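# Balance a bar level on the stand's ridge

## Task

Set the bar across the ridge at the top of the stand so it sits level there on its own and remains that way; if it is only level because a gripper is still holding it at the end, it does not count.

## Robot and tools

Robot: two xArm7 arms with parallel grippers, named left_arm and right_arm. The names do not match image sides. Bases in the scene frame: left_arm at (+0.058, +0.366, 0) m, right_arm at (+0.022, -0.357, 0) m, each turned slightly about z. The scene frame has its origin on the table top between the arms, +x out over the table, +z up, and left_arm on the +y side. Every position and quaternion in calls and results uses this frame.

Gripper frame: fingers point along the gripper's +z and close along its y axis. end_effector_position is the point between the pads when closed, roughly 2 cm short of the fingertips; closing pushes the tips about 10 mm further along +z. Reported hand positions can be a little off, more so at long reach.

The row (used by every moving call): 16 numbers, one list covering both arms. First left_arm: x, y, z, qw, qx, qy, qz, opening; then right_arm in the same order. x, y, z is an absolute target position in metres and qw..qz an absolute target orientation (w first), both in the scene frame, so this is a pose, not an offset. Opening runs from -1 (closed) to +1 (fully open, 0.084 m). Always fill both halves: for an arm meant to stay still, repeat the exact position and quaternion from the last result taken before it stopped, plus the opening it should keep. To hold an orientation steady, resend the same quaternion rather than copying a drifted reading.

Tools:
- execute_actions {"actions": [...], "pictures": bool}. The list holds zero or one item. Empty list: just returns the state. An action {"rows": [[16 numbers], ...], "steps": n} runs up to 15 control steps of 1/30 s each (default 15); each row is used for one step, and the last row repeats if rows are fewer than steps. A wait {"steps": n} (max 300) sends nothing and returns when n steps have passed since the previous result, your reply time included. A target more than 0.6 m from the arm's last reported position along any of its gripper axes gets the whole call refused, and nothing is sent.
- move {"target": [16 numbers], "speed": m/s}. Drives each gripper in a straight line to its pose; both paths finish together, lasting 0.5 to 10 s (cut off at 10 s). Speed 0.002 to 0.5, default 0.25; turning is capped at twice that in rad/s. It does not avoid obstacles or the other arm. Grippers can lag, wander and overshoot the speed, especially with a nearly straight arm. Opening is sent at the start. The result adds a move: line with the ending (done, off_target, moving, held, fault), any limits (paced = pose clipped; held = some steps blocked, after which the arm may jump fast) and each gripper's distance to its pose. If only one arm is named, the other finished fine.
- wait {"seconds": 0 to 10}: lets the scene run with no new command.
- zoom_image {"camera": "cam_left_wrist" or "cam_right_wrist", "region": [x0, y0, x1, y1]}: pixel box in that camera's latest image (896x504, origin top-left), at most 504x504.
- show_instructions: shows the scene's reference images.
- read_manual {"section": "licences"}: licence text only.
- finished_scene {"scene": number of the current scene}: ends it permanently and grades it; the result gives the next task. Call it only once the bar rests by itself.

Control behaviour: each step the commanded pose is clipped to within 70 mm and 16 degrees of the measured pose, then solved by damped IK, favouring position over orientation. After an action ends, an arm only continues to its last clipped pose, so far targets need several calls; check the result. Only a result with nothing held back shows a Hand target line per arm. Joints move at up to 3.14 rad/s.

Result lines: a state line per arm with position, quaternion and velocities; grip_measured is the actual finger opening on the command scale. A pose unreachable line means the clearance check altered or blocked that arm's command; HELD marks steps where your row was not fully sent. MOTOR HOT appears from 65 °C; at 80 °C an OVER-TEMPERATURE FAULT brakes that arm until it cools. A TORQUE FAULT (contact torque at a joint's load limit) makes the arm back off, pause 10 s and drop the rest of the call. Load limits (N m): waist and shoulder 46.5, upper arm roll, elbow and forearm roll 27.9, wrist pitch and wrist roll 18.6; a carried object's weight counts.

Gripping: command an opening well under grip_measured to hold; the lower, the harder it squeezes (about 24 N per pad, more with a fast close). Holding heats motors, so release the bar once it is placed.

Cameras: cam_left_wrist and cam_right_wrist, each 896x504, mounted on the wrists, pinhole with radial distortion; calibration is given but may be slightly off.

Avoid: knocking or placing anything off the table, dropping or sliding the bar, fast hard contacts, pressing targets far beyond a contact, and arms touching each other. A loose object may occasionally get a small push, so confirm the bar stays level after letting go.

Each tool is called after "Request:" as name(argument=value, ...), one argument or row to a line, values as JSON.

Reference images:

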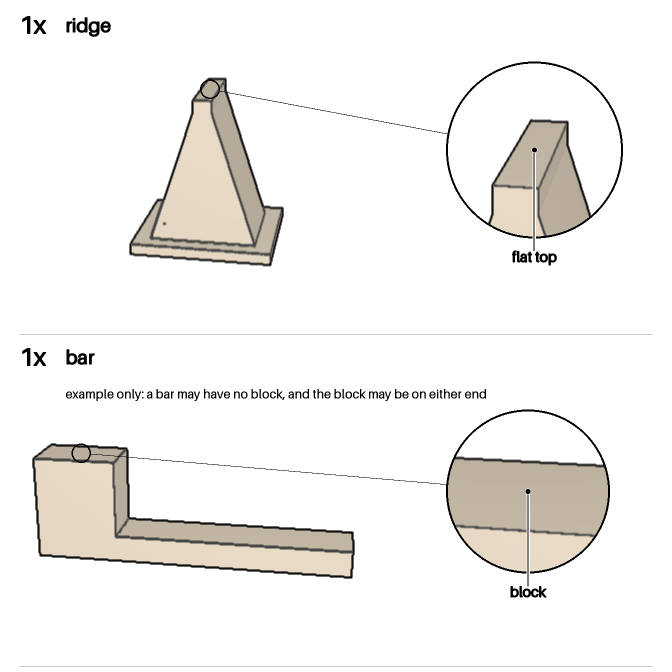

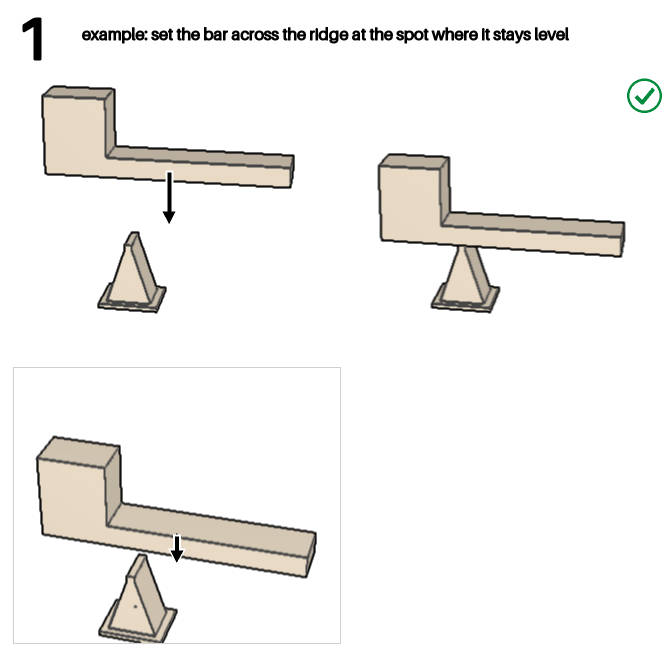

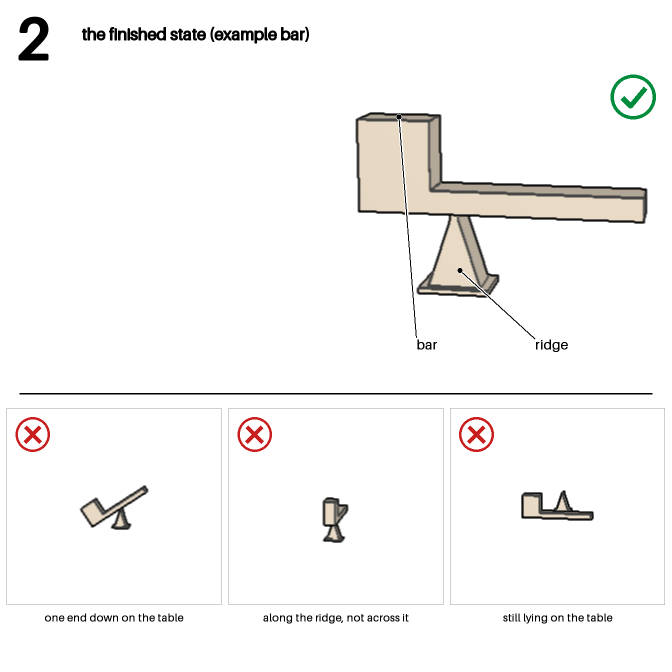

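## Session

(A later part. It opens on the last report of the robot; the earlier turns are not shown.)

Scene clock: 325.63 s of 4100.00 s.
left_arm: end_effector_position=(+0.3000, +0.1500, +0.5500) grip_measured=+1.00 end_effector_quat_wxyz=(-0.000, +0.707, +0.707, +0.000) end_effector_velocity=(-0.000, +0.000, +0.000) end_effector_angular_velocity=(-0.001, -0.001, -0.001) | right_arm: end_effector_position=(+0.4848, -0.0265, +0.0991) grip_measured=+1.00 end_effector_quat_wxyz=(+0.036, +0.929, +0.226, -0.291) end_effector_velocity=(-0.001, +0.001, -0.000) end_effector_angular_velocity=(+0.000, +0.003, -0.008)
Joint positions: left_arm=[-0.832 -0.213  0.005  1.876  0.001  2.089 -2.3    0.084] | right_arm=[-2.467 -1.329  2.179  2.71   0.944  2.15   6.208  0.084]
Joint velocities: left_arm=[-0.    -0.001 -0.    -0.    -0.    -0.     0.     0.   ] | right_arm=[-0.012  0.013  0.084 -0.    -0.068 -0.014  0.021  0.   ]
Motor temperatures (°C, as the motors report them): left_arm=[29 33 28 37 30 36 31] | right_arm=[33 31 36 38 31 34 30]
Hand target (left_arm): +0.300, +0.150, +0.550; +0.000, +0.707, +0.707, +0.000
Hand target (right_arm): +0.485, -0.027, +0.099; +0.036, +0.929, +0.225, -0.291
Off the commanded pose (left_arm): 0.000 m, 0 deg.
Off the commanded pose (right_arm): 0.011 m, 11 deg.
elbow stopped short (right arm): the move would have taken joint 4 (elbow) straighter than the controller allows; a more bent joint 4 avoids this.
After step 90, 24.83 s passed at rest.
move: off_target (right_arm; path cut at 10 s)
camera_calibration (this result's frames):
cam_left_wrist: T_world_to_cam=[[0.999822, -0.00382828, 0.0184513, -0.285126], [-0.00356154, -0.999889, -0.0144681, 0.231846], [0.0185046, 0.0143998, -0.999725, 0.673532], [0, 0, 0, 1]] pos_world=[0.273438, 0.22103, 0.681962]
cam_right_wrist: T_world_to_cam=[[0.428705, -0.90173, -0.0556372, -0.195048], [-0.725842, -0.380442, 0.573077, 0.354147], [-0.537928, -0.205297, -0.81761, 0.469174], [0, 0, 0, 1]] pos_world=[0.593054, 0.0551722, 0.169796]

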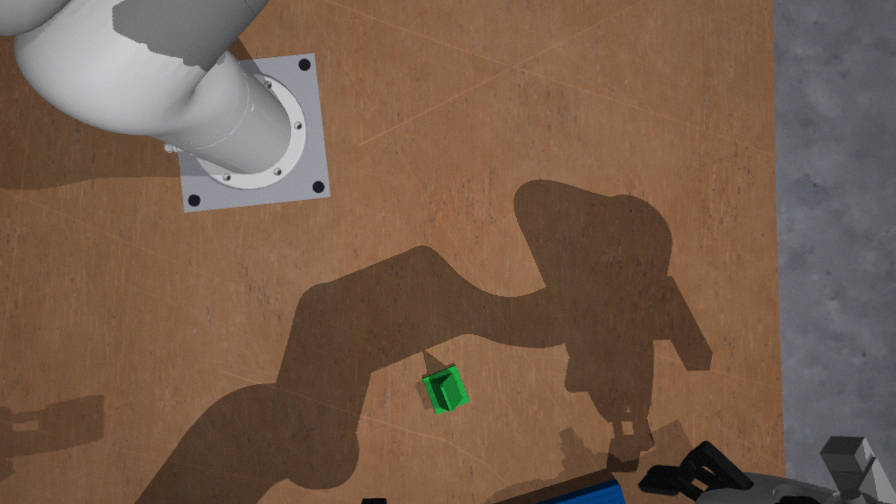

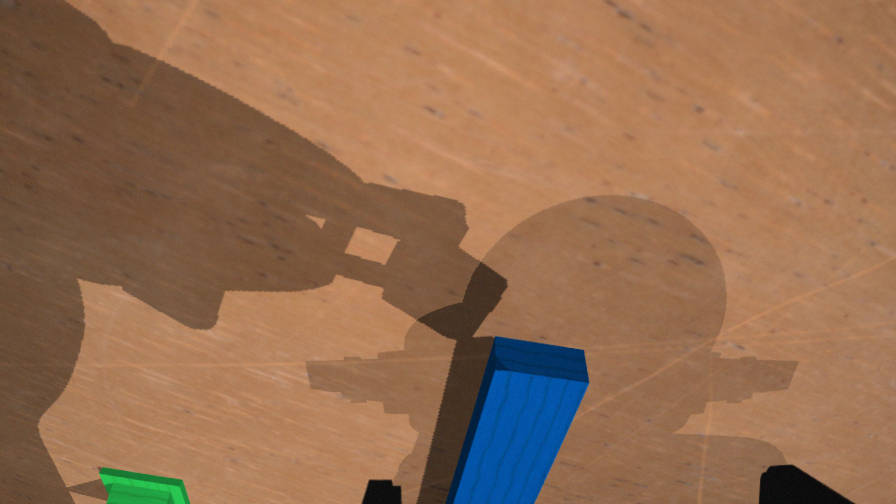

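Request:
move(
  target=[0.3,0.15,0.55,0,0.707,0.707,0,1,0.40,-0.08,0.25,0,-0.156,0.988,0,1],
  speed=0.15,
)

Request:
move(
  target=[0.3,0.15,0.55,0,0.707,0.707,0,1,0.3036,-0.0852,0.089,0.3379,-0.1466,0.9284,0.0537,1],
  speed=0.15,
)

Scene clock: 345.30 s of 4100.00 s.
left_arm: end_effector_position=(+0.3000, +0.1500, +0.5500) grip_measured=+1.00 end_effector_quat_wxyz=(-0.000, +0.707, +0.707, +0.000) end_effector_velocity=(+0.000, +0.001, +0.000) end_effector_angular_velocity=(-0.000, +0.000, +0.002) | right_arm: end_effector_position=(+0.4008, -0.0797, +0.2506) grip_measured=+1.00 end_effector_quat_wxyz=(-0.000, -0.152, +0.988, -0.000) end_effector_velocity=(-0.002, +0.001, -0.000) end_effector_angular_velocity=(+0.003, -0.011, +0.008)
Joint positions: left_arm=[-0.832 -0.213  0.005  1.876  0.001  2.089 -2.3    0.084] | right_arm=[-1.179  0.096  1.781  1.163 -0.102  1.185  3.547  0.084]
Joint velocities: left_arm=[-0.    -0.001  0.002 -0.    -0.     0.001 -0.    -0.   ] | right_arm=[-0.02   0.04   0.041 -0.015 -0.046 -0.011  0.032  0.   ]
Motor temperatures (°C, as the motors report them): left_arm=[29 33 28 37 30 36 31] | right_arm=[33 32 35 38 31 34 30]
Hand target (left_arm): +0.300, +0.150, +0.550; -0.000, +0.707, +0.707, +0.000
Hand target (right_arm): +0.401, -0.080, +0.251; +0.000, -0.152, +0.988, +0.000
Off the commanded pose (left_arm): 0.000 m, 0 deg.
Off the commanded pose (right_arm): 0.001 m, 0 deg.
elbow stopped short (right arm): the move would have taken joint 4 (elbow) straighter than the controller allows; a more bent joint 4 avoids this.
After step 90, 6.33 s passed at rest.
move: done
camera_calibration (this result's frames):
cam_left_wrist: T_world_to_cam=[[0.999822, -0.00382823, 0.0184511, -0.285126], [-0.00356148, -0.999889, -0.0144682, 0.231846], [0.0185045, 0.0143999, -0.999725, 0.673532], [0, 0, 0, 1]] pos_world=[0.273438, 0.22103, 0.681962]
cam_right_wrist: T_world_to_cam=[[-0.285766, 0.958299, 0.000278959, 0.221976], [0.958123, 0.285708, 0.0192765, -0.296939], [0.0183929, 0.00577584, -0.999814, 0.376513], [0, 0, 0, 1]] pos_world=[0.341012, -0.130057, 0.382105]

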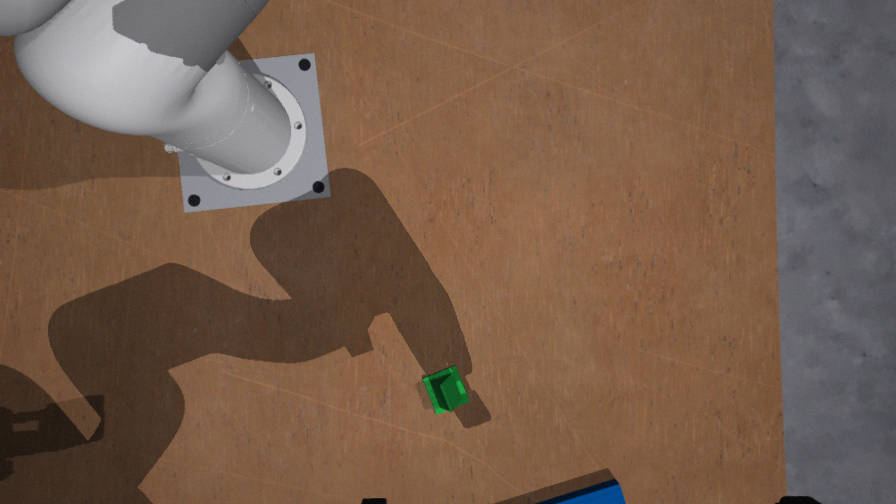

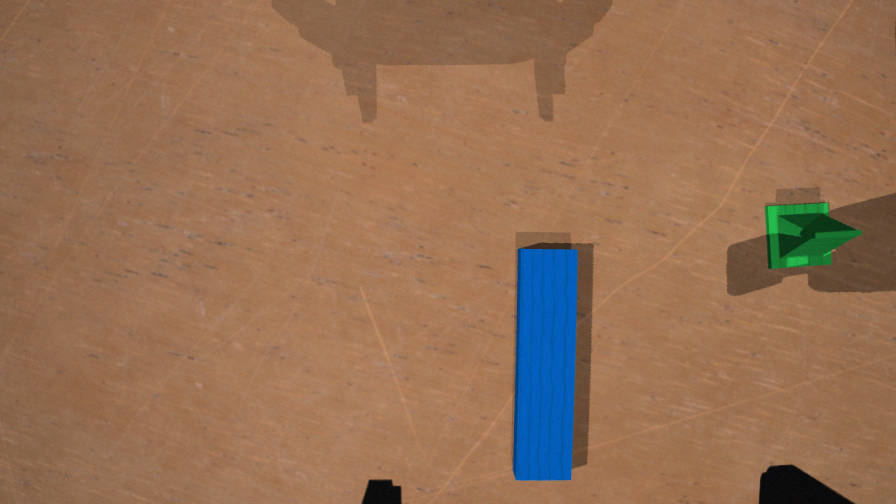

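Scene clock: 348.23 s of 4100.00 s.
left_arm: end_effector_position=(+0.3000, +0.1500, +0.5500) grip_measured=+1.00 end_effector_quat_wxyz=(+0.000, +0.707, +0.707, -0.000) end_effector_velocity=(+0.000, -0.000, -0.000) end_effector_angular_velocity=(+0.000, +0.000, -0.000) | right_arm: end_effector_position=(+0.3039, -0.0846, +0.0890) grip_measured=+1.00 end_effector_quat_wxyz=(+0.337, -0.146, +0.928, +0.054) end_effector_velocity=(-0.001, +0.000, -0.001) end_effector_angular_velocity=(+0.004, -0.007, +0.003)
Joint positions: left_arm=[-0.832 -0.213  0.005  1.876  0.001  2.089 -2.3    0.084] | right_arm=[-1.681  0.208  2.391  0.385 -1.869  0.43   5.325  0.084]
Joint velocities: left_arm=[ 0.  0. -0. -0. -0. -0. -0. -0.] | right_arm=[ 0.003 -0.001  0.    -0.003 -0.023  0.004  0.024  0.   ]
Motor temperatures (°C, as the motors report them): left_arm=[29 33 28 37 30 36 31] | right_arm=[33 31 34 39 31 34 30]
Hand target (left_arm): +0.300, +0.150, +0.550; +0.000, +0.707, +0.707, +0.000
Hand target (right_arm): +0.304, -0.085, +0.089; +0.337, -0.146, +0.928, +0.054
Off the commanded pose (left_arm): 0.000 m, 0 deg.
Off the commanded pose (right_arm): 0.001 m, 0 deg.
move: done
camera_calibration (this result's frames):
cam_left_wrist: T_world_to_cam=[[0.999822, -0.00382846, 0.0184513, -0.285126], [-0.00356172, -0.999889, -0.0144678, 0.231846], [0.0185047, 0.0143995, -0.999725, 0.673532], [0, 0, 0, 1]] pos_world=[0.273438, 0.22103, 0.681962]
cam_right_wrist: T_world_to_cam=[[-0.296994, 0.9548, 0.0123046, 0.201062], [0.722566, 0.216295, 0.656593, -0.190606], [0.624254, 0.203895, -0.754145, 0.027428], [0, 0, 0, 1]] pos_world=[0.180318, -0.156339, 0.143362]

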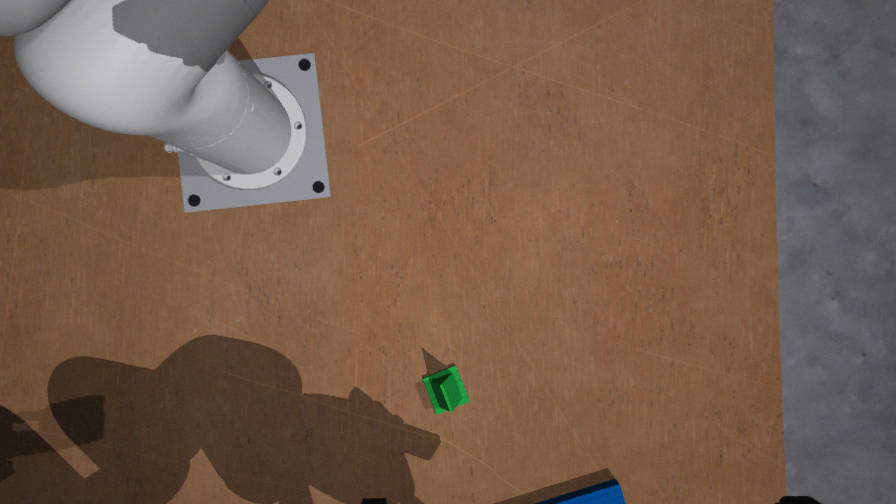

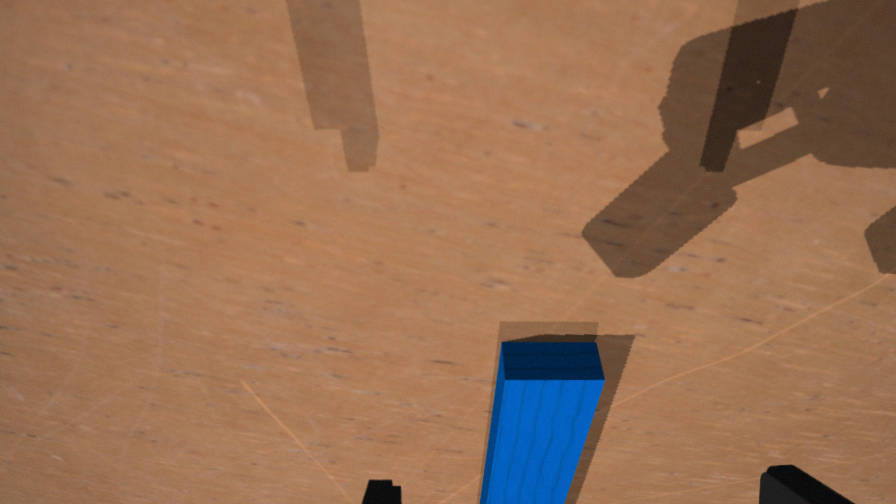

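Request:
move(
  target=[0.3,0.15,0.55,0,0.707,0.707,0,1,0.3526,-0.0692,0.028,0.3379,-0.1466,0.9284,0.0537,1],
  speed=0.06,
)

Request:
execute_actions(
  actions=[
    {"rows":[[0.3,0.15,0.55,0,0.707,0.707,0,1,0.3526,-0.0692,0.028,0.3379,-0.1466,0.9284,0.0537,-0.7]],"steps":15},
  ],
)

Scene clock: 354.53 s of 4100.00 s.
left_arm: end_effector_position=(+0.3000, +0.1500, +0.5500) grip_measured=+1.00 end_effector_quat_wxyz=(-0.000, +0.707, +0.707, -0.000) end_effector_velocity=(+0.000, +0.000, +0.000) end_effector_angular_velocity=(-0.000, -0.000, +0.000) | right_arm: end_effector_position=(+0.3525, -0.0691, +0.0280) grip_measured=+1.00 end_effector_quat_wxyz=(+0.338, -0.147, +0.928, +0.053) end_effector_velocity=(+0.001, +0.000, -0.001) end_effector_angular_velocity=(+0.009, -0.002, +0.004)
Joint positions: left_arm=[-0.832 -0.213  0.005  1.876  0.001  2.089 -2.3    0.084] | right_arm=[-1.757 -0.279  2.452  0.67  -2.386  0.225  6.019  0.084]
Joint velocities: left_arm=[-0.    -0.     0.001  0.     0.    -0.     0.     0.   ] | right_arm=[-0.021 -0.003  0.022  0.004 -0.041  0.006  0.041  0.   ]
Motor temperatures (°C, as the motors report them): left_arm=[29 33 28 37 30 36 31] | right_arm=[33 31 34 39 31 34 30]
Hand target (left_arm): +0.300, +0.150, +0.550; +0.000, +0.707, +0.707, -0.000
Hand target (right_arm): +0.353, -0.069, +0.028; +0.338, -0.147, +0.928, +0.054
Off the commanded pose (left_arm): 0.000 m, 0 deg.
Off the commanded pose (right_arm): 0.000 m, 0 deg.
After step 90, 1.57 s passed at rest.
move: done
camera_calibration (this result's frames):
cam_left_wrist: T_world_to_cam=[[0.999822, -0.00382853, 0.018451, -0.285126], [-0.00356178, -0.999889, -0.0144682, 0.231846], [0.0185044, 0.0143999, -0.999725, 0.673532], [0, 0, 0, 1]] pos_world=[0.273438, 0.22103, 0.681962]
cam_right_wrist: T_world_to_cam=[[-0.297197, 0.954762, 0.0101634, 0.201589], [0.721491, 0.217587, 0.657348, -0.188512], [0.6254, 0.202695, -0.753518, -0.0525015], [0, 0, 0, 1]] pos_world=[0.228756, -0.14081, 0.0823082]

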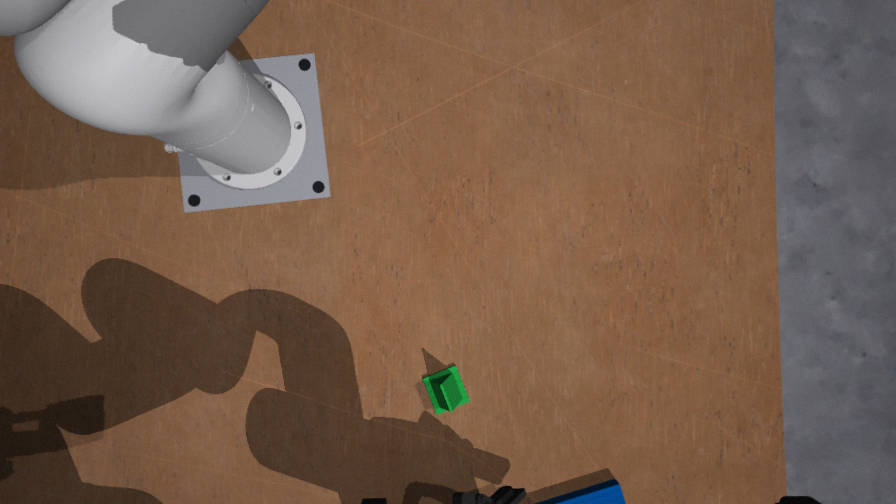

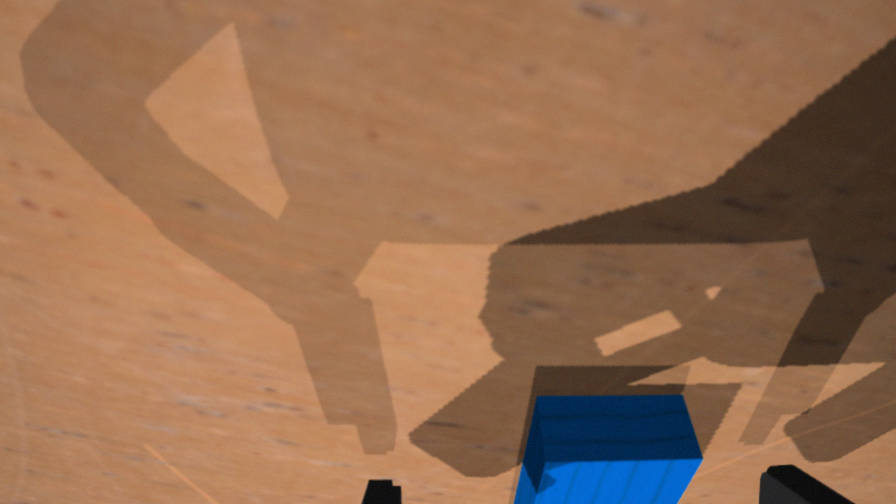

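Scene clock: 355.03 s of 4100.00 s.
left_arm: end_effector_position=(+0.3000, +0.1500, +0.5500) grip_measured=+1.00 end_effector_quat_wxyz=(+0.000, +0.707, +0.707, -0.000) end_effector_velocity=(+0.000, +0.000, -0.000) end_effector_angular_velocity=(+0.000, +0.000, +0.000) | right_arm: end_effector_position=(+0.3526, -0.0691, +0.0281) grip_measured=-0.26 end_effector_quat_wxyz=(+0.338, -0.147, +0.928, +0.054) end_effector_velocity=(+0.000, -0.001, -0.000) end_effector_angular_velocity=(-0.002, +0.000, +0.000)
Joint positions: left_arm=[-0.832 -0.213  0.005  1.876  0.001  2.089 -2.3    0.084] | right_arm=[-1.758 -0.278  2.453  0.671 -2.389  0.225  6.021  0.033]
Joint velocities: left_arm=[-0.001  0.     0.001  0.     0.     0.    -0.     0.   ] | right_arm=[-0.001 -0.    -0.001 -0.    -0.001 -0.001 -0.001  0.   ]
Motor temperatures (°C, as the motors report them): left_arm=[29 33 28 37 30 36 31] | right_arm=[33 31 34 38 31 34 30]
Hand target (left_arm): +0.300, +0.150, +0.550; -0.000, +0.707, +0.707, +0.000
Hand target (right_arm): +0.353, -0.069, +0.028; +0.338, -0.147, +0.928, +0.054
Off the commanded pose (left_arm): 0.000 m, 0 deg.
Off the commanded pose (right_arm): 0.000 m, 0 deg.
Steps of this call (steps 1 to 15: all 15 steps of this action). Readings (end_effector_position):
1: left_arm (+0.3000, +0.1500, +0.5500) | right_arm (+0.3525, -0.0691, +0.0279)
2: left_arm (+0.3000, +0.1500, +0.5500) | right_arm (+0.3525, -0.0691, +0.0280)
4: left_arm (+0.3000, +0.1500, +0.5500) | right_arm (+0.3525, -0.0691, +0.0280)
8: left_arm (+0.3000, +0.1500, +0.5500) | right_arm (+0.3526, -0.0691, +0.0280)
15: the state above
camera_calibration (this result's frames):
cam_left_wrist: T_world_to_cam=[[0.999822, -0.00382832, 0.0184512, -0.285126], [-0.00356158, -0.999889, -0.0144678, 0.231846], [0.0185046, 0.0143996, -0.999725, 0.673532], [0, 0, 0, 1]] pos_world=[0.273438, 0.22103, 0.681962]
cam_right_wrist: T_world_to_cam=[[-0.297221, 0.954746, 0.0109753, 0.201609], [0.721412, 0.217022, 0.657622, -0.188697], [0.62548, 0.203376, -0.753268, -0.0525156], [0, 0, 0, 1]] pos_world=[0.228898, -0.140853, 0.0823201]

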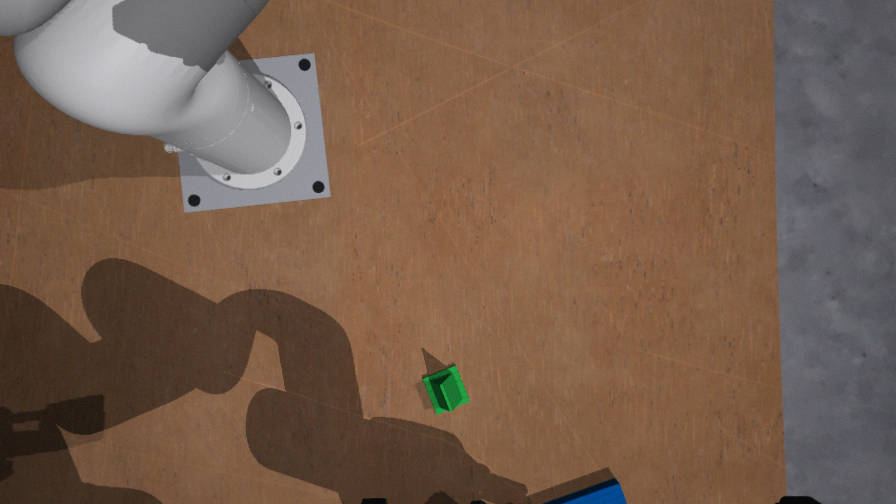

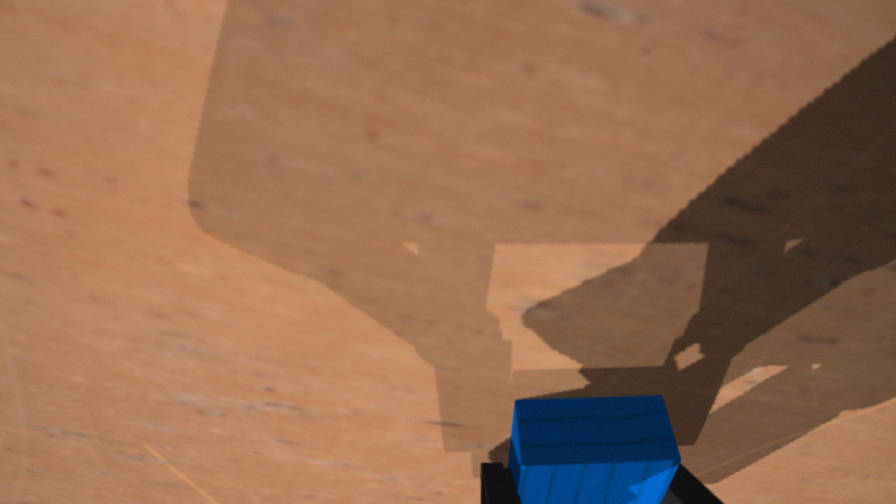

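Request:
move(
  target=[0.3533,0.1045,0.238,0,0.0218,0.9998,0,1,0.3526,-0.0692,0.10,0.3379,-0.1466,0.9284,0.0537,-0.7],
  speed=0.15,
)

Scene clock: 374.40 s of 4100.00 s.
left_arm: end_effector_position=(+0.3544, +0.1039, +0.2386) grip_measured=+1.00 end_effector_quat_wxyz=(+0.000, +0.022, +1.000, -0.000) end_effector_velocity=(+0.001, -0.000, -0.001) end_effector_angular_velocity=(-0.000, -0.002, +0.009) | right_arm: end_effector_position=(+0.3527, -0.0695, +0.1002) grip_measured=-0.26 end_effector_quat_wxyz=(+0.338, -0.146, +0.928, +0.054) end_effector_velocity=(-0.000, -0.000, +0.000) end_effector_angular_velocity=(-0.001, +0.001, -0.000)
Joint positions: left_arm=[-0.621 -0.262 -0.184  0.88  -0.052  1.138 -3.777  0.084] | right_arm=[-1.638  0.07   2.264  0.539 -1.859  0.297  5.278  0.033]
Joint velocities: left_arm=[ 0.001  0.002 -0.001 -0.002  0.001 -0.005 -0.009  0.   ] | right_arm=[-0.     0.002 -0.    -0.001  0.006  0.    -0.007  0.   ]
Motor temperatures (°C, as the motors report them): left_arm=[29 33 28 38 30 36 31] | right_arm=[33 30 33 38 31 34 30]
Hand target (left_arm): +0.354, +0.104, +0.238; +0.000, +0.021, +1.000, +0.000
Hand target (right_arm): +0.353, -0.070, +0.100; +0.338, -0.146, +0.928, +0.054
Off the commanded pose (left_arm): 0.001 m, 0 deg.
Off the commanded pose (right_arm): 0.000 m, 0 deg.
After step 90, 10.90 s passed at rest.
move: done
camera_calibration (this result's frames):
cam_left_wrist: T_world_to_cam=[[0.0471809, 0.998717, 0.0183765, -0.100485], [0.998802, -0.0469296, -0.0138746, -0.272926], [-0.0129944, 0.0190091, -0.999735, 0.372556], [0, 0, 0, 1]] pos_world=[0.282181, 0.0804657, 0.370518]
cam_right_wrist: T_world_to_cam=[[-0.296723, 0.954903, 0.0107296, 0.201087], [0.721392, 0.216772, 0.657726, -0.236162], [0.625739, 0.202902, -0.753181, 0.00169114], [0, 0, 0, 1]] pos_world=[0.228974, -0.141168, 0.154446]

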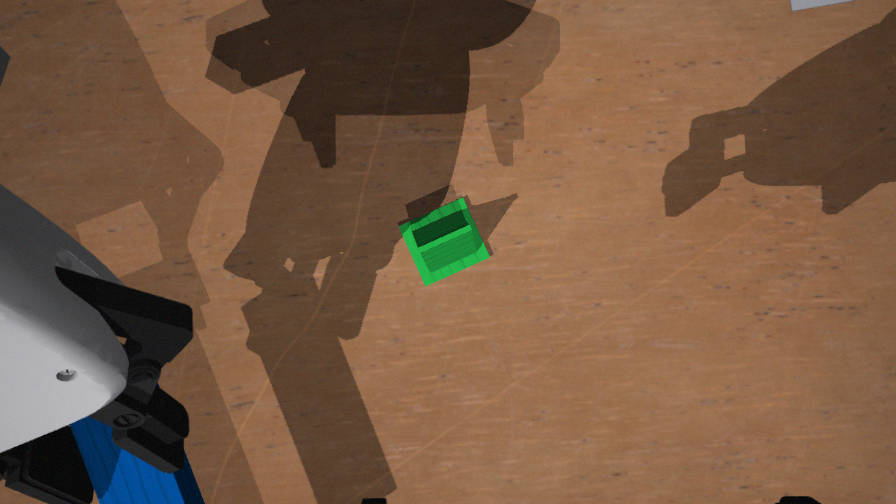

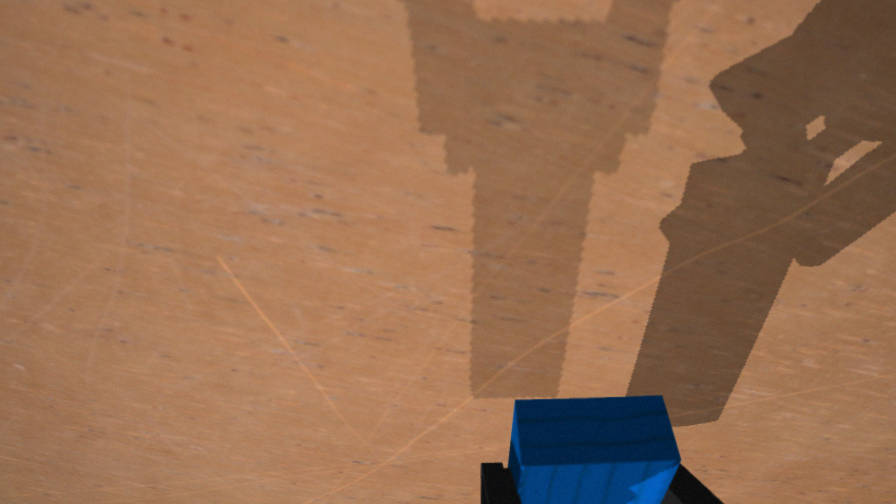

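Request:
zoom_image(
  camera="cam_left_wrist",
  region=[385,180,505,300],
)

Region (385, 180, 505, 300) of cam_left_wrist's 896x504 image, scaled by 4.200, with more detail than that image has.

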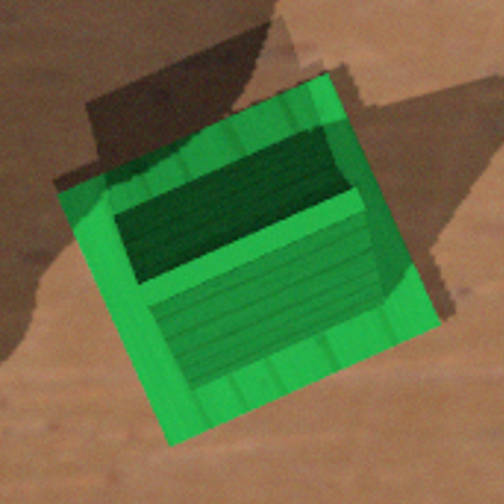

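Request:
move(
  target=[0.3533,0.1045,0.238,0,0.0218,0.9998,0,1,0.2293,0.0655,0.095,0.3368,-0.1644,0.9254,0.0602,-0.7],
  speed=0.08,
)

Scene clock: 398.03 s of 4100.00 s.
left_arm: end_effector_position=(+0.3533, +0.1045, +0.2380) grip_measured=+1.00 end_effector_quat_wxyz=(+0.000, +0.022, +1.000, +0.000) end_effector_velocity=(+0.000, +0.000, +0.000) end_effector_angular_velocity=(+0.000, -0.000, +0.001) | right_arm: end_effector_position=(+0.2294, +0.0660, +0.0950) grip_measured=-0.26 end_effector_quat_wxyz=(+0.336, -0.164, +0.925, +0.061) end_effector_velocity=(-0.001, +0.001, -0.000) end_effector_angular_velocity=(-0.003, -0.002, -0.000)
Joint positions: left_arm=[-0.622 -0.265 -0.184  0.875 -0.053  1.137 -3.777  0.084] | right_arm=[-1.375 -0.107  2.54   0.677 -1.346  0.479  5.246  0.033]
Joint velocities: left_arm=[ 0.001 -0.    -0.001 -0.     0.     0.    -0.001 -0.   ] | right_arm=[ 0.003 -0.006  0.001  0.005  0.008  0.003 -0.005 -0.   ]
Motor temperatures (°C, as the motors report them): left_arm=[29 33 29 39 30 36 31] | right_arm=[33 30 32 39 31 34 30]
Hand target (left_arm): +0.353, +0.104, +0.238; -0.000, +0.022, +1.000, +0.000
Hand target (right_arm): +0.229, +0.066, +0.095; +0.336, -0.164, +0.925, +0.061
Off the commanded pose (left_arm): 0.000 m, 0 deg.
Off the commanded pose (right_arm): 0.001 m, 0 deg.
After step 90, 18.00 s passed at rest.
move: done
camera_calibration (this result's frames):
cam_left_wrist: T_world_to_cam=[[0.0474027, 0.998705, 0.0184513, -0.101103], [0.998784, -0.0471391, -0.0144675, -0.271666], [-0.013579, 0.0191146, -0.999725, 0.372127], [0, 0, 0, 1]] pos_world=[0.281181, 0.0810531, 0.36996]
cam_right_wrist: T_world_to_cam=[[-0.333328, 0.942734, 0.012034, 0.0442114], [0.713457, 0.243876, 0.65689, -0.173045], [0.616337, 0.227546, -0.753891, 0.0479892], [0, 0, 0, 1]] pos_world=[0.10862, -0.0103977, 0.149318]

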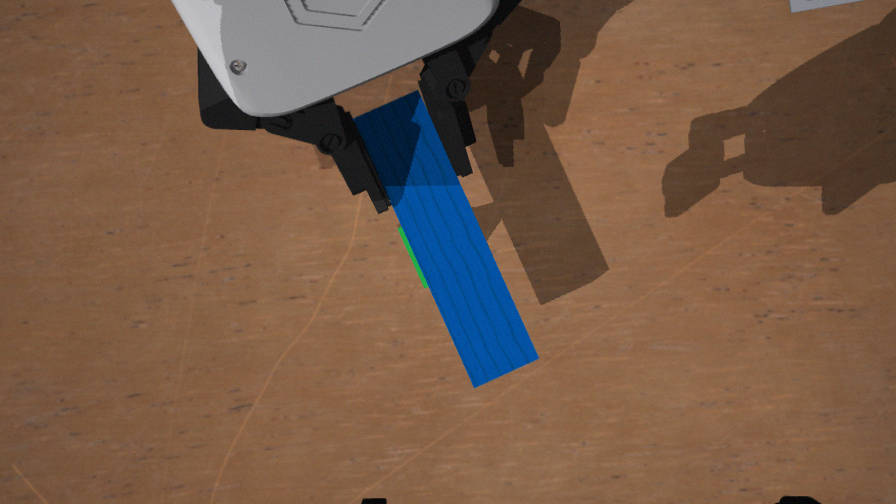

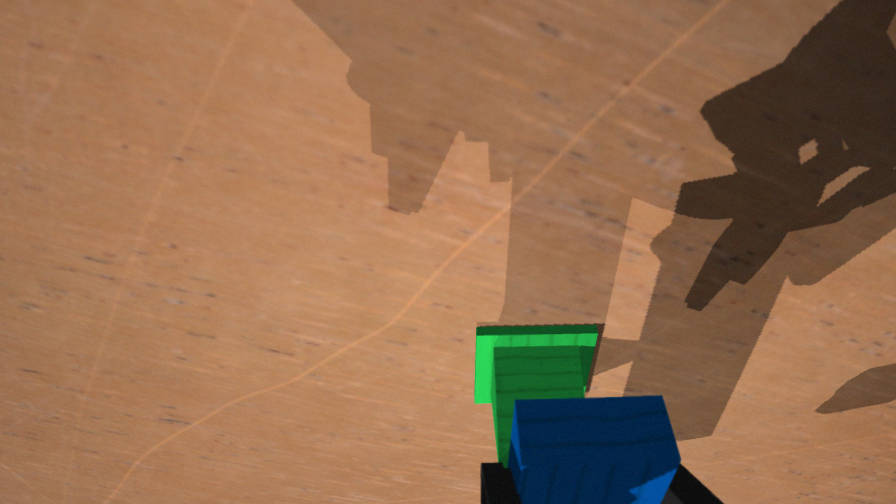

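Request:
zoom_image(
  camera="cam_left_wrist",
  region=[320,70,560,400],
)

Region (320, 70, 560, 400) of cam_left_wrist's 896x504 image, scaled by 1.527, with more detail than that image has; it fills the left 367 columns of this view, and the rest is white.

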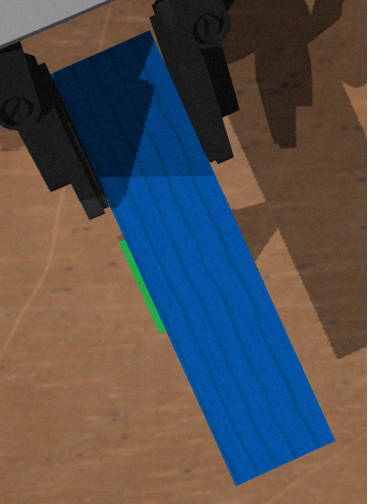

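Request:
zoom_image(
  camera="cam_left_wrist",
  region=[460,340,560,400],
)

Region (460, 340, 560, 400) of cam_left_wrist's 896x504 image, scaled by 5.040, with more detail than that image has; it fills the top 302 rows of this view, and the rest is white.

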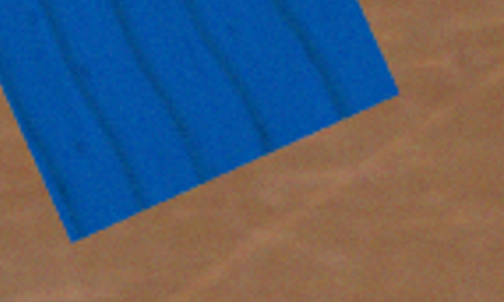

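Request:
zoom_image(
  camera="cam_left_wrist",
  region=[335,75,435,135],
)

Region (335, 75, 435, 135) of cam_left_wrist's 896x504 image, scaled by 5.040, with more detail than that image has; it fills the top 302 rows of this view, and the rest is white.

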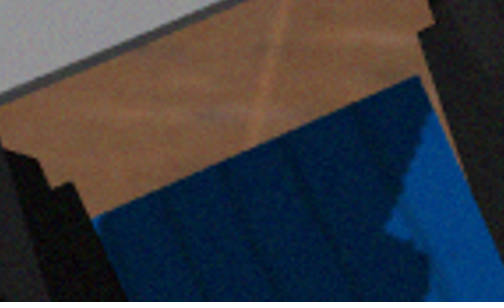

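Request:
move(
  target=[0.3533,0.1045,0.238,0,0.0218,0.9998,0,1,0.2284,0.0652,0.0755,0.3368,-0.1644,0.9254,0.0602,-0.7],
  speed=0.015,
)

Scene clock: 421.10 s of 4100.00 s.
left_arm: end_effector_position=(+0.3533, +0.1045, +0.2380) grip_measured=+1.00 end_effector_quat_wxyz=(+0.000, +0.022, +1.000, -0.000) end_effector_velocity=(+0.000, -0.000, +0.000) end_effector_angular_velocity=(-0.001, -0.001, -0.001) | right_arm: end_effector_position=(+0.2284, +0.0652, +0.0756) grip_measured=-0.26 end_effector_quat_wxyz=(+0.337, -0.164, +0.925, +0.060) end_effector_velocity=(+0.001, +0.000, -0.001) end_effector_angular_velocity=(+0.001, -0.002, -0.001)
Joint positions: left_arm=[-0.622 -0.265 -0.184  0.875 -0.053  1.137 -3.777  0.084] | right_arm=[-1.378 -0.172  2.538  0.686 -1.403  0.44   5.331  0.033]
Joint velocities: left_arm=[-0.    -0.001 -0.    -0.     0.    -0.001  0.001  0.   ] | right_arm=[ 0.    -0.006 -0.002  0.002 -0.008 -0.002  0.01  -0.   ]
Motor temperatures (°C, as the motors report them): left_arm=[29 33 29 40 30 36 31] | right_arm=[33 30 32 40 31 34 30]
Hand target (left_arm): +0.353, +0.105, +0.238; +0.000, +0.022, +1.000, +0.000
Hand target (right_arm): +0.228, +0.065, +0.075; +0.337, -0.164, +0.925, +0.060
Off the commanded pose (left_arm): 0.000 m, 0 deg.
Off the commanded pose (right_arm): 0.000 m, 0 deg.
After step 90, 18.53 s passed at rest.
move: done
camera_calibration (this result's frames):
cam_left_wrist: T_world_to_cam=[[0.0474049, 0.998705, 0.0184512, -0.101109], [0.998783, -0.0471413, -0.0144678, -0.271664], [-0.0135793, 0.0191146, -0.999725, 0.372129], [0, 0, 0, 1]] pos_world=[0.28118, 0.0810589, 0.369962]
cam_right_wrist: T_world_to_cam=[[-0.333689, 0.942622, 0.0107394, 0.0450278], [0.712596, 0.244769, 0.657491, -0.159264], [0.617137, 0.22705, -0.753386, 0.0340173], [0, 0, 0, 1]] pos_world=[0.107523, -0.0111851, 0.129859]

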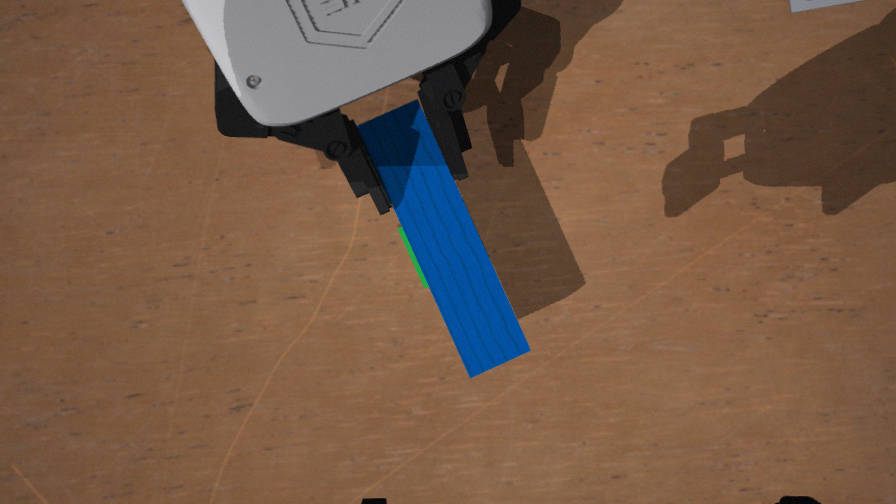

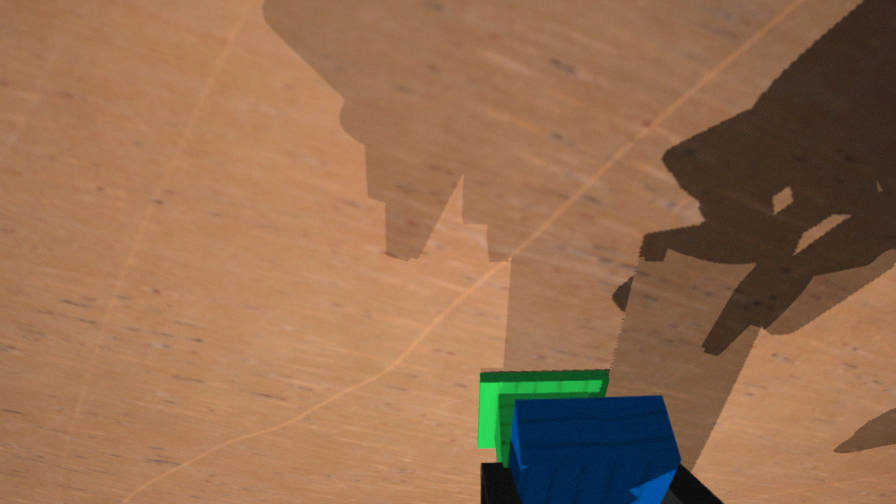

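Remeasure ends.

Request:
zoom_image(
  camera="cam_left_wrist",
  region=[450,330,550,390],
)

Request:
zoom_image(
  camera="cam_left_wrist",
  region=[340,85,440,145],
)

Region (450, 330, 550, 390) of cam_left_wrist's 896x504 image, scaled by 5.040, with more detail than that image has; it fills the top 302 rows of this view, and the rest is white.

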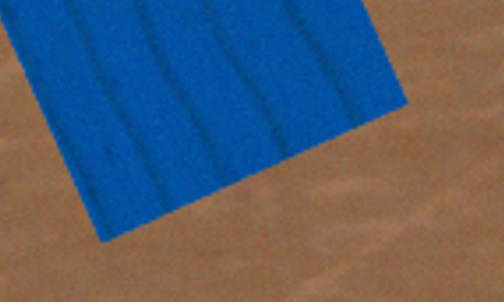

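Region (340, 85, 440, 145) of cam_left_wrist's 896x504 image, scaled by 5.040, with more detail than that image has; it fills the top 302 rows of this view, and the rest is white.

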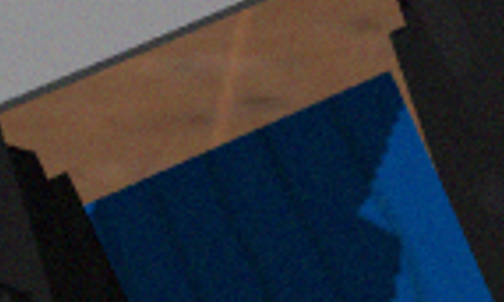

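Request:
move(
  target=[0.3533,0.1045,0.238,0,0.0218,0.9998,0,1,0.2284,0.0652,0.0735,0.3368,-0.1644,0.9254,0.0602,-0.7],
  speed=0.004,
)

Scene clock: 431.43 s of 4100.00 s.
left_arm: end_effector_position=(+0.3533, +0.1045, +0.2380) grip_measured=+1.00 end_effector_quat_wxyz=(+0.000, +0.022, +1.000, -0.000) end_effector_velocity=(+0.000, +0.001, -0.000) end_effector_angular_velocity=(+0.000, +0.000, +0.002) | right_arm: end_effector_position=(+0.2284, +0.0652, +0.0735) grip_measured=-0.26 end_effector_quat_wxyz=(+0.337, -0.164, +0.925, +0.060) end_effector_velocity=(-0.001, +0.000, -0.000) end_effector_angular_velocity=(+0.001, -0.000, +0.001)
Joint positions: left_arm=[-0.622 -0.265 -0.184  0.875 -0.053  1.137 -3.777  0.084] | right_arm=[-1.379 -0.18   2.538  0.688 -1.41   0.436  5.34   0.033]
Joint velocities: left_arm=[ 0.003  0.    -0.001 -0.     0.     0.    -0.     0.   ] | right_arm=[ 0.002 -0.002 -0.     0.001 -0.002 -0.001  0.003  0.   ]
Motor temperatures (°C, as the motors report them): left_arm=[29 33 29 40 30 36 31] | right_arm=[33 30 32 39 31 34 30]
Hand target (left_arm): +0.353, +0.104, +0.238; +0.000, +0.022, +1.000, +0.000
Hand target (right_arm): +0.228, +0.065, +0.073; +0.337, -0.164, +0.925, +0.060
Off the commanded pose (left_arm): 0.000 m, 0 deg.
Off the commanded pose (right_arm): 0.000 m, 0 deg.
After step 90, 6.63 s passed at rest.
move: done
camera_calibration (this result's frames):
cam_left_wrist: T_world_to_cam=[[0.0474046, 0.998705, 0.0184512, -0.101109], [0.998783, -0.047141, -0.0144679, -0.271664], [-0.0135794, 0.0191146, -0.999725, 0.372129], [0, 0, 0, 1]] pos_world=[0.28118, 0.081059, 0.369962]
cam_right_wrist: T_world_to_cam=[[-0.333615, 0.942647, 0.0108326, 0.0450682], [0.712594, 0.24464, 0.657541, -0.157923], [0.61718, 0.227085, -0.75334, 0.0324585], [0, 0, 0, 1]] pos_world=[0.107537, -0.0112201, 0.127805]

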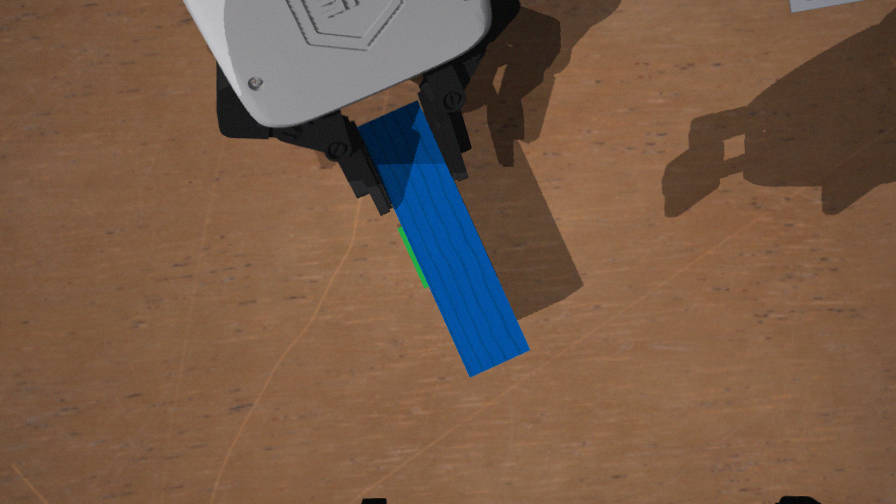

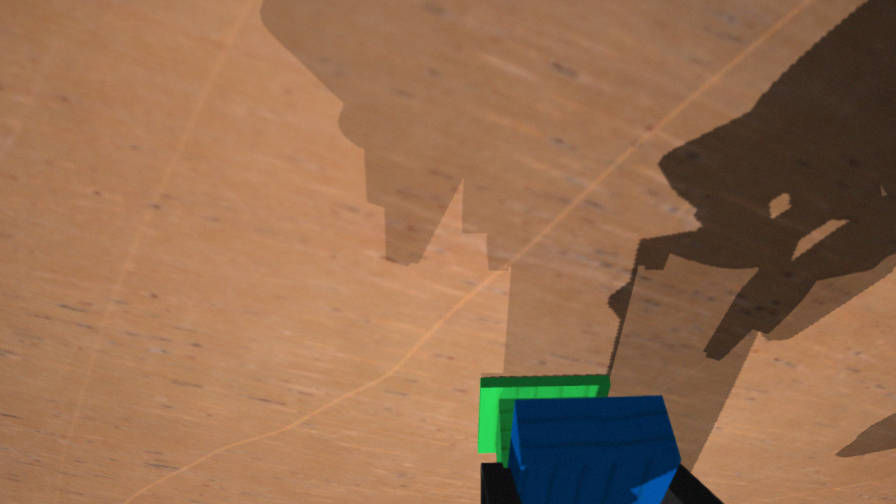

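Request:
execute_actions(
  actions=[
    {"rows":[[0.3533,0.1045,0.238,0,0.0218,0.9998,0,1,0.2284,0.0652,0.0735,0.3368,-0.1644,0.9254,0.0602,-0.1]],"steps":15},
  ],
)

Scene clock: 436.80 s of 4100.00 s.
left_arm: end_effector_position=(+0.3533, +0.1045, +0.2380) grip_measured=+1.00 end_effector_quat_wxyz=(+0.000, +0.022, +1.000, -0.000) end_effector_velocity=(-0.000, -0.000, +0.000) end_effector_angular_velocity=(-0.000, -0.000, -0.000) | right_arm: end_effector_position=(+0.2284, +0.0652, +0.0735) grip_measured=-0.11 end_effector_quat_wxyz=(+0.337, -0.164, +0.925, +0.060) end_effector_velocity=(-0.001, -0.000, -0.001) end_effector_angular_velocity=(-0.001, +0.000, +0.000)
Joint positions: left_arm=[-0.622 -0.265 -0.184  0.875 -0.053  1.137 -3.777  0.084] | right_arm=[-1.379 -0.18   2.538  0.688 -1.41   0.436  5.34   0.039]
Joint velocities: left_arm=[-0.001 -0.     0.    -0.    -0.    -0.    -0.     0.   ] | right_arm=[ 0.001 -0.001  0.001 -0.     0.001  0.001  0.001  0.   ]
Motor temperatures (°C, as the motors report them): left_arm=[29 33 29 40 30 36 31] | right_arm=[33 30 32 39 31 34 30]
Hand target (left_arm): +0.353, +0.104, +0.238; -0.000, +0.022, +1.000, +0.000
Hand target (right_arm): +0.228, +0.065, +0.073; +0.337, -0.164, +0.925, +0.060
Off the commanded pose (left_arm): 0.000 m, 0 deg.
Off the commanded pose (right_arm): 0.000 m, 0 deg.
Steps of this call (steps 1 to 90: nothing new was sent; then 1.87 s passed at rest; steps 91 to 105: all 15 steps of this action). Readings (end_effector_position):
91: left_arm (+0.3533, +0.1045, +0.2380) | right_arm (+0.2284, +0.0652, +0.0735)
92: left_arm (+0.3533, +0.1045, +0.2380) | right_arm (+0.2284, +0.0652, +0.0735)
94: left_arm (+0.3533, +0.1045, +0.2380) | right_arm (+0.2284, +0.0652, +0.0735)
98: left_arm (+0.3533, +0.1045, +0.2380) | right_arm (+0.2284, +0.0653, +0.0736)
105: the state above
camera_calibration (this result's frames):
cam_left_wrist: T_world_to_cam=[[0.0474048, 0.998705, 0.0184512, -0.101109], [0.998783, -0.0471412, -0.0144679, -0.271664], [-0.0135794, 0.0191146, -0.999725, 0.372129], [0, 0, 0, 1]] pos_world=[0.28118, 0.0810589, 0.369962]
cam_right_wrist: T_world_to_cam=[[-0.3336, 0.942652, 0.0109002, 0.0450506], [0.712588, 0.244578, 0.657571, -0.157925], [0.617195, 0.227133, -0.753313, 0.0324344], [0, 0, 0, 1]] pos_world=[0.107546, -0.0112091, 0.127789]

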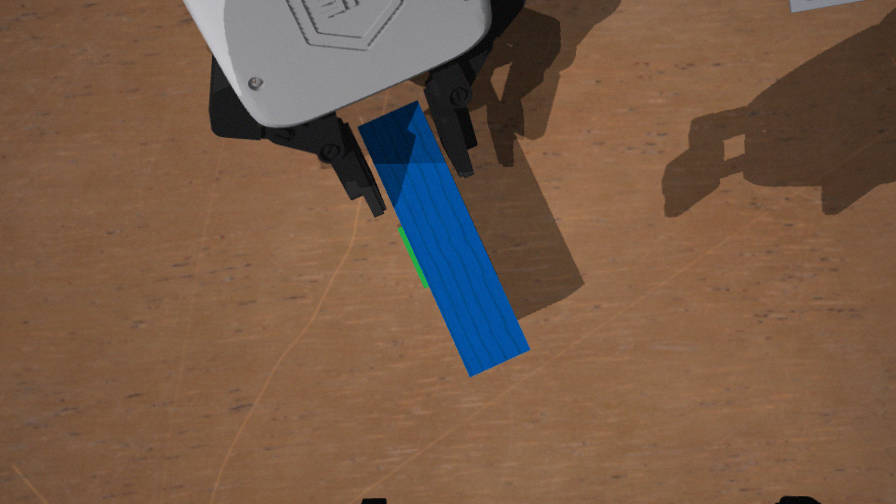

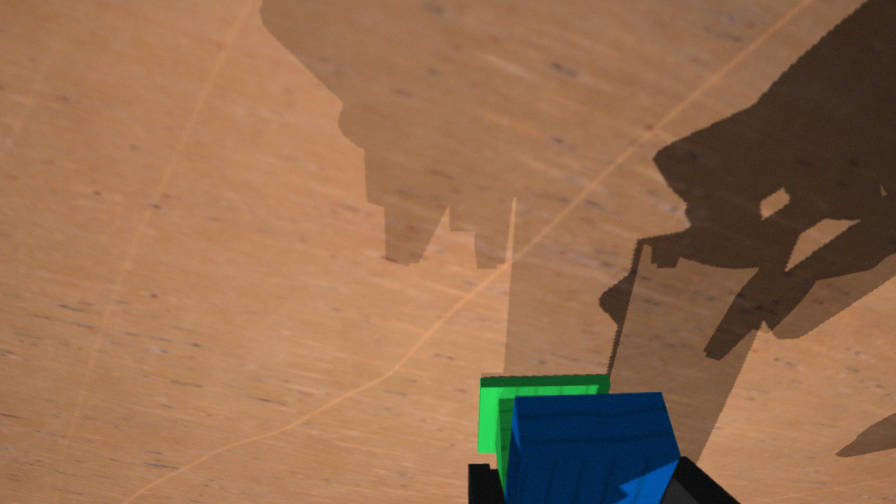

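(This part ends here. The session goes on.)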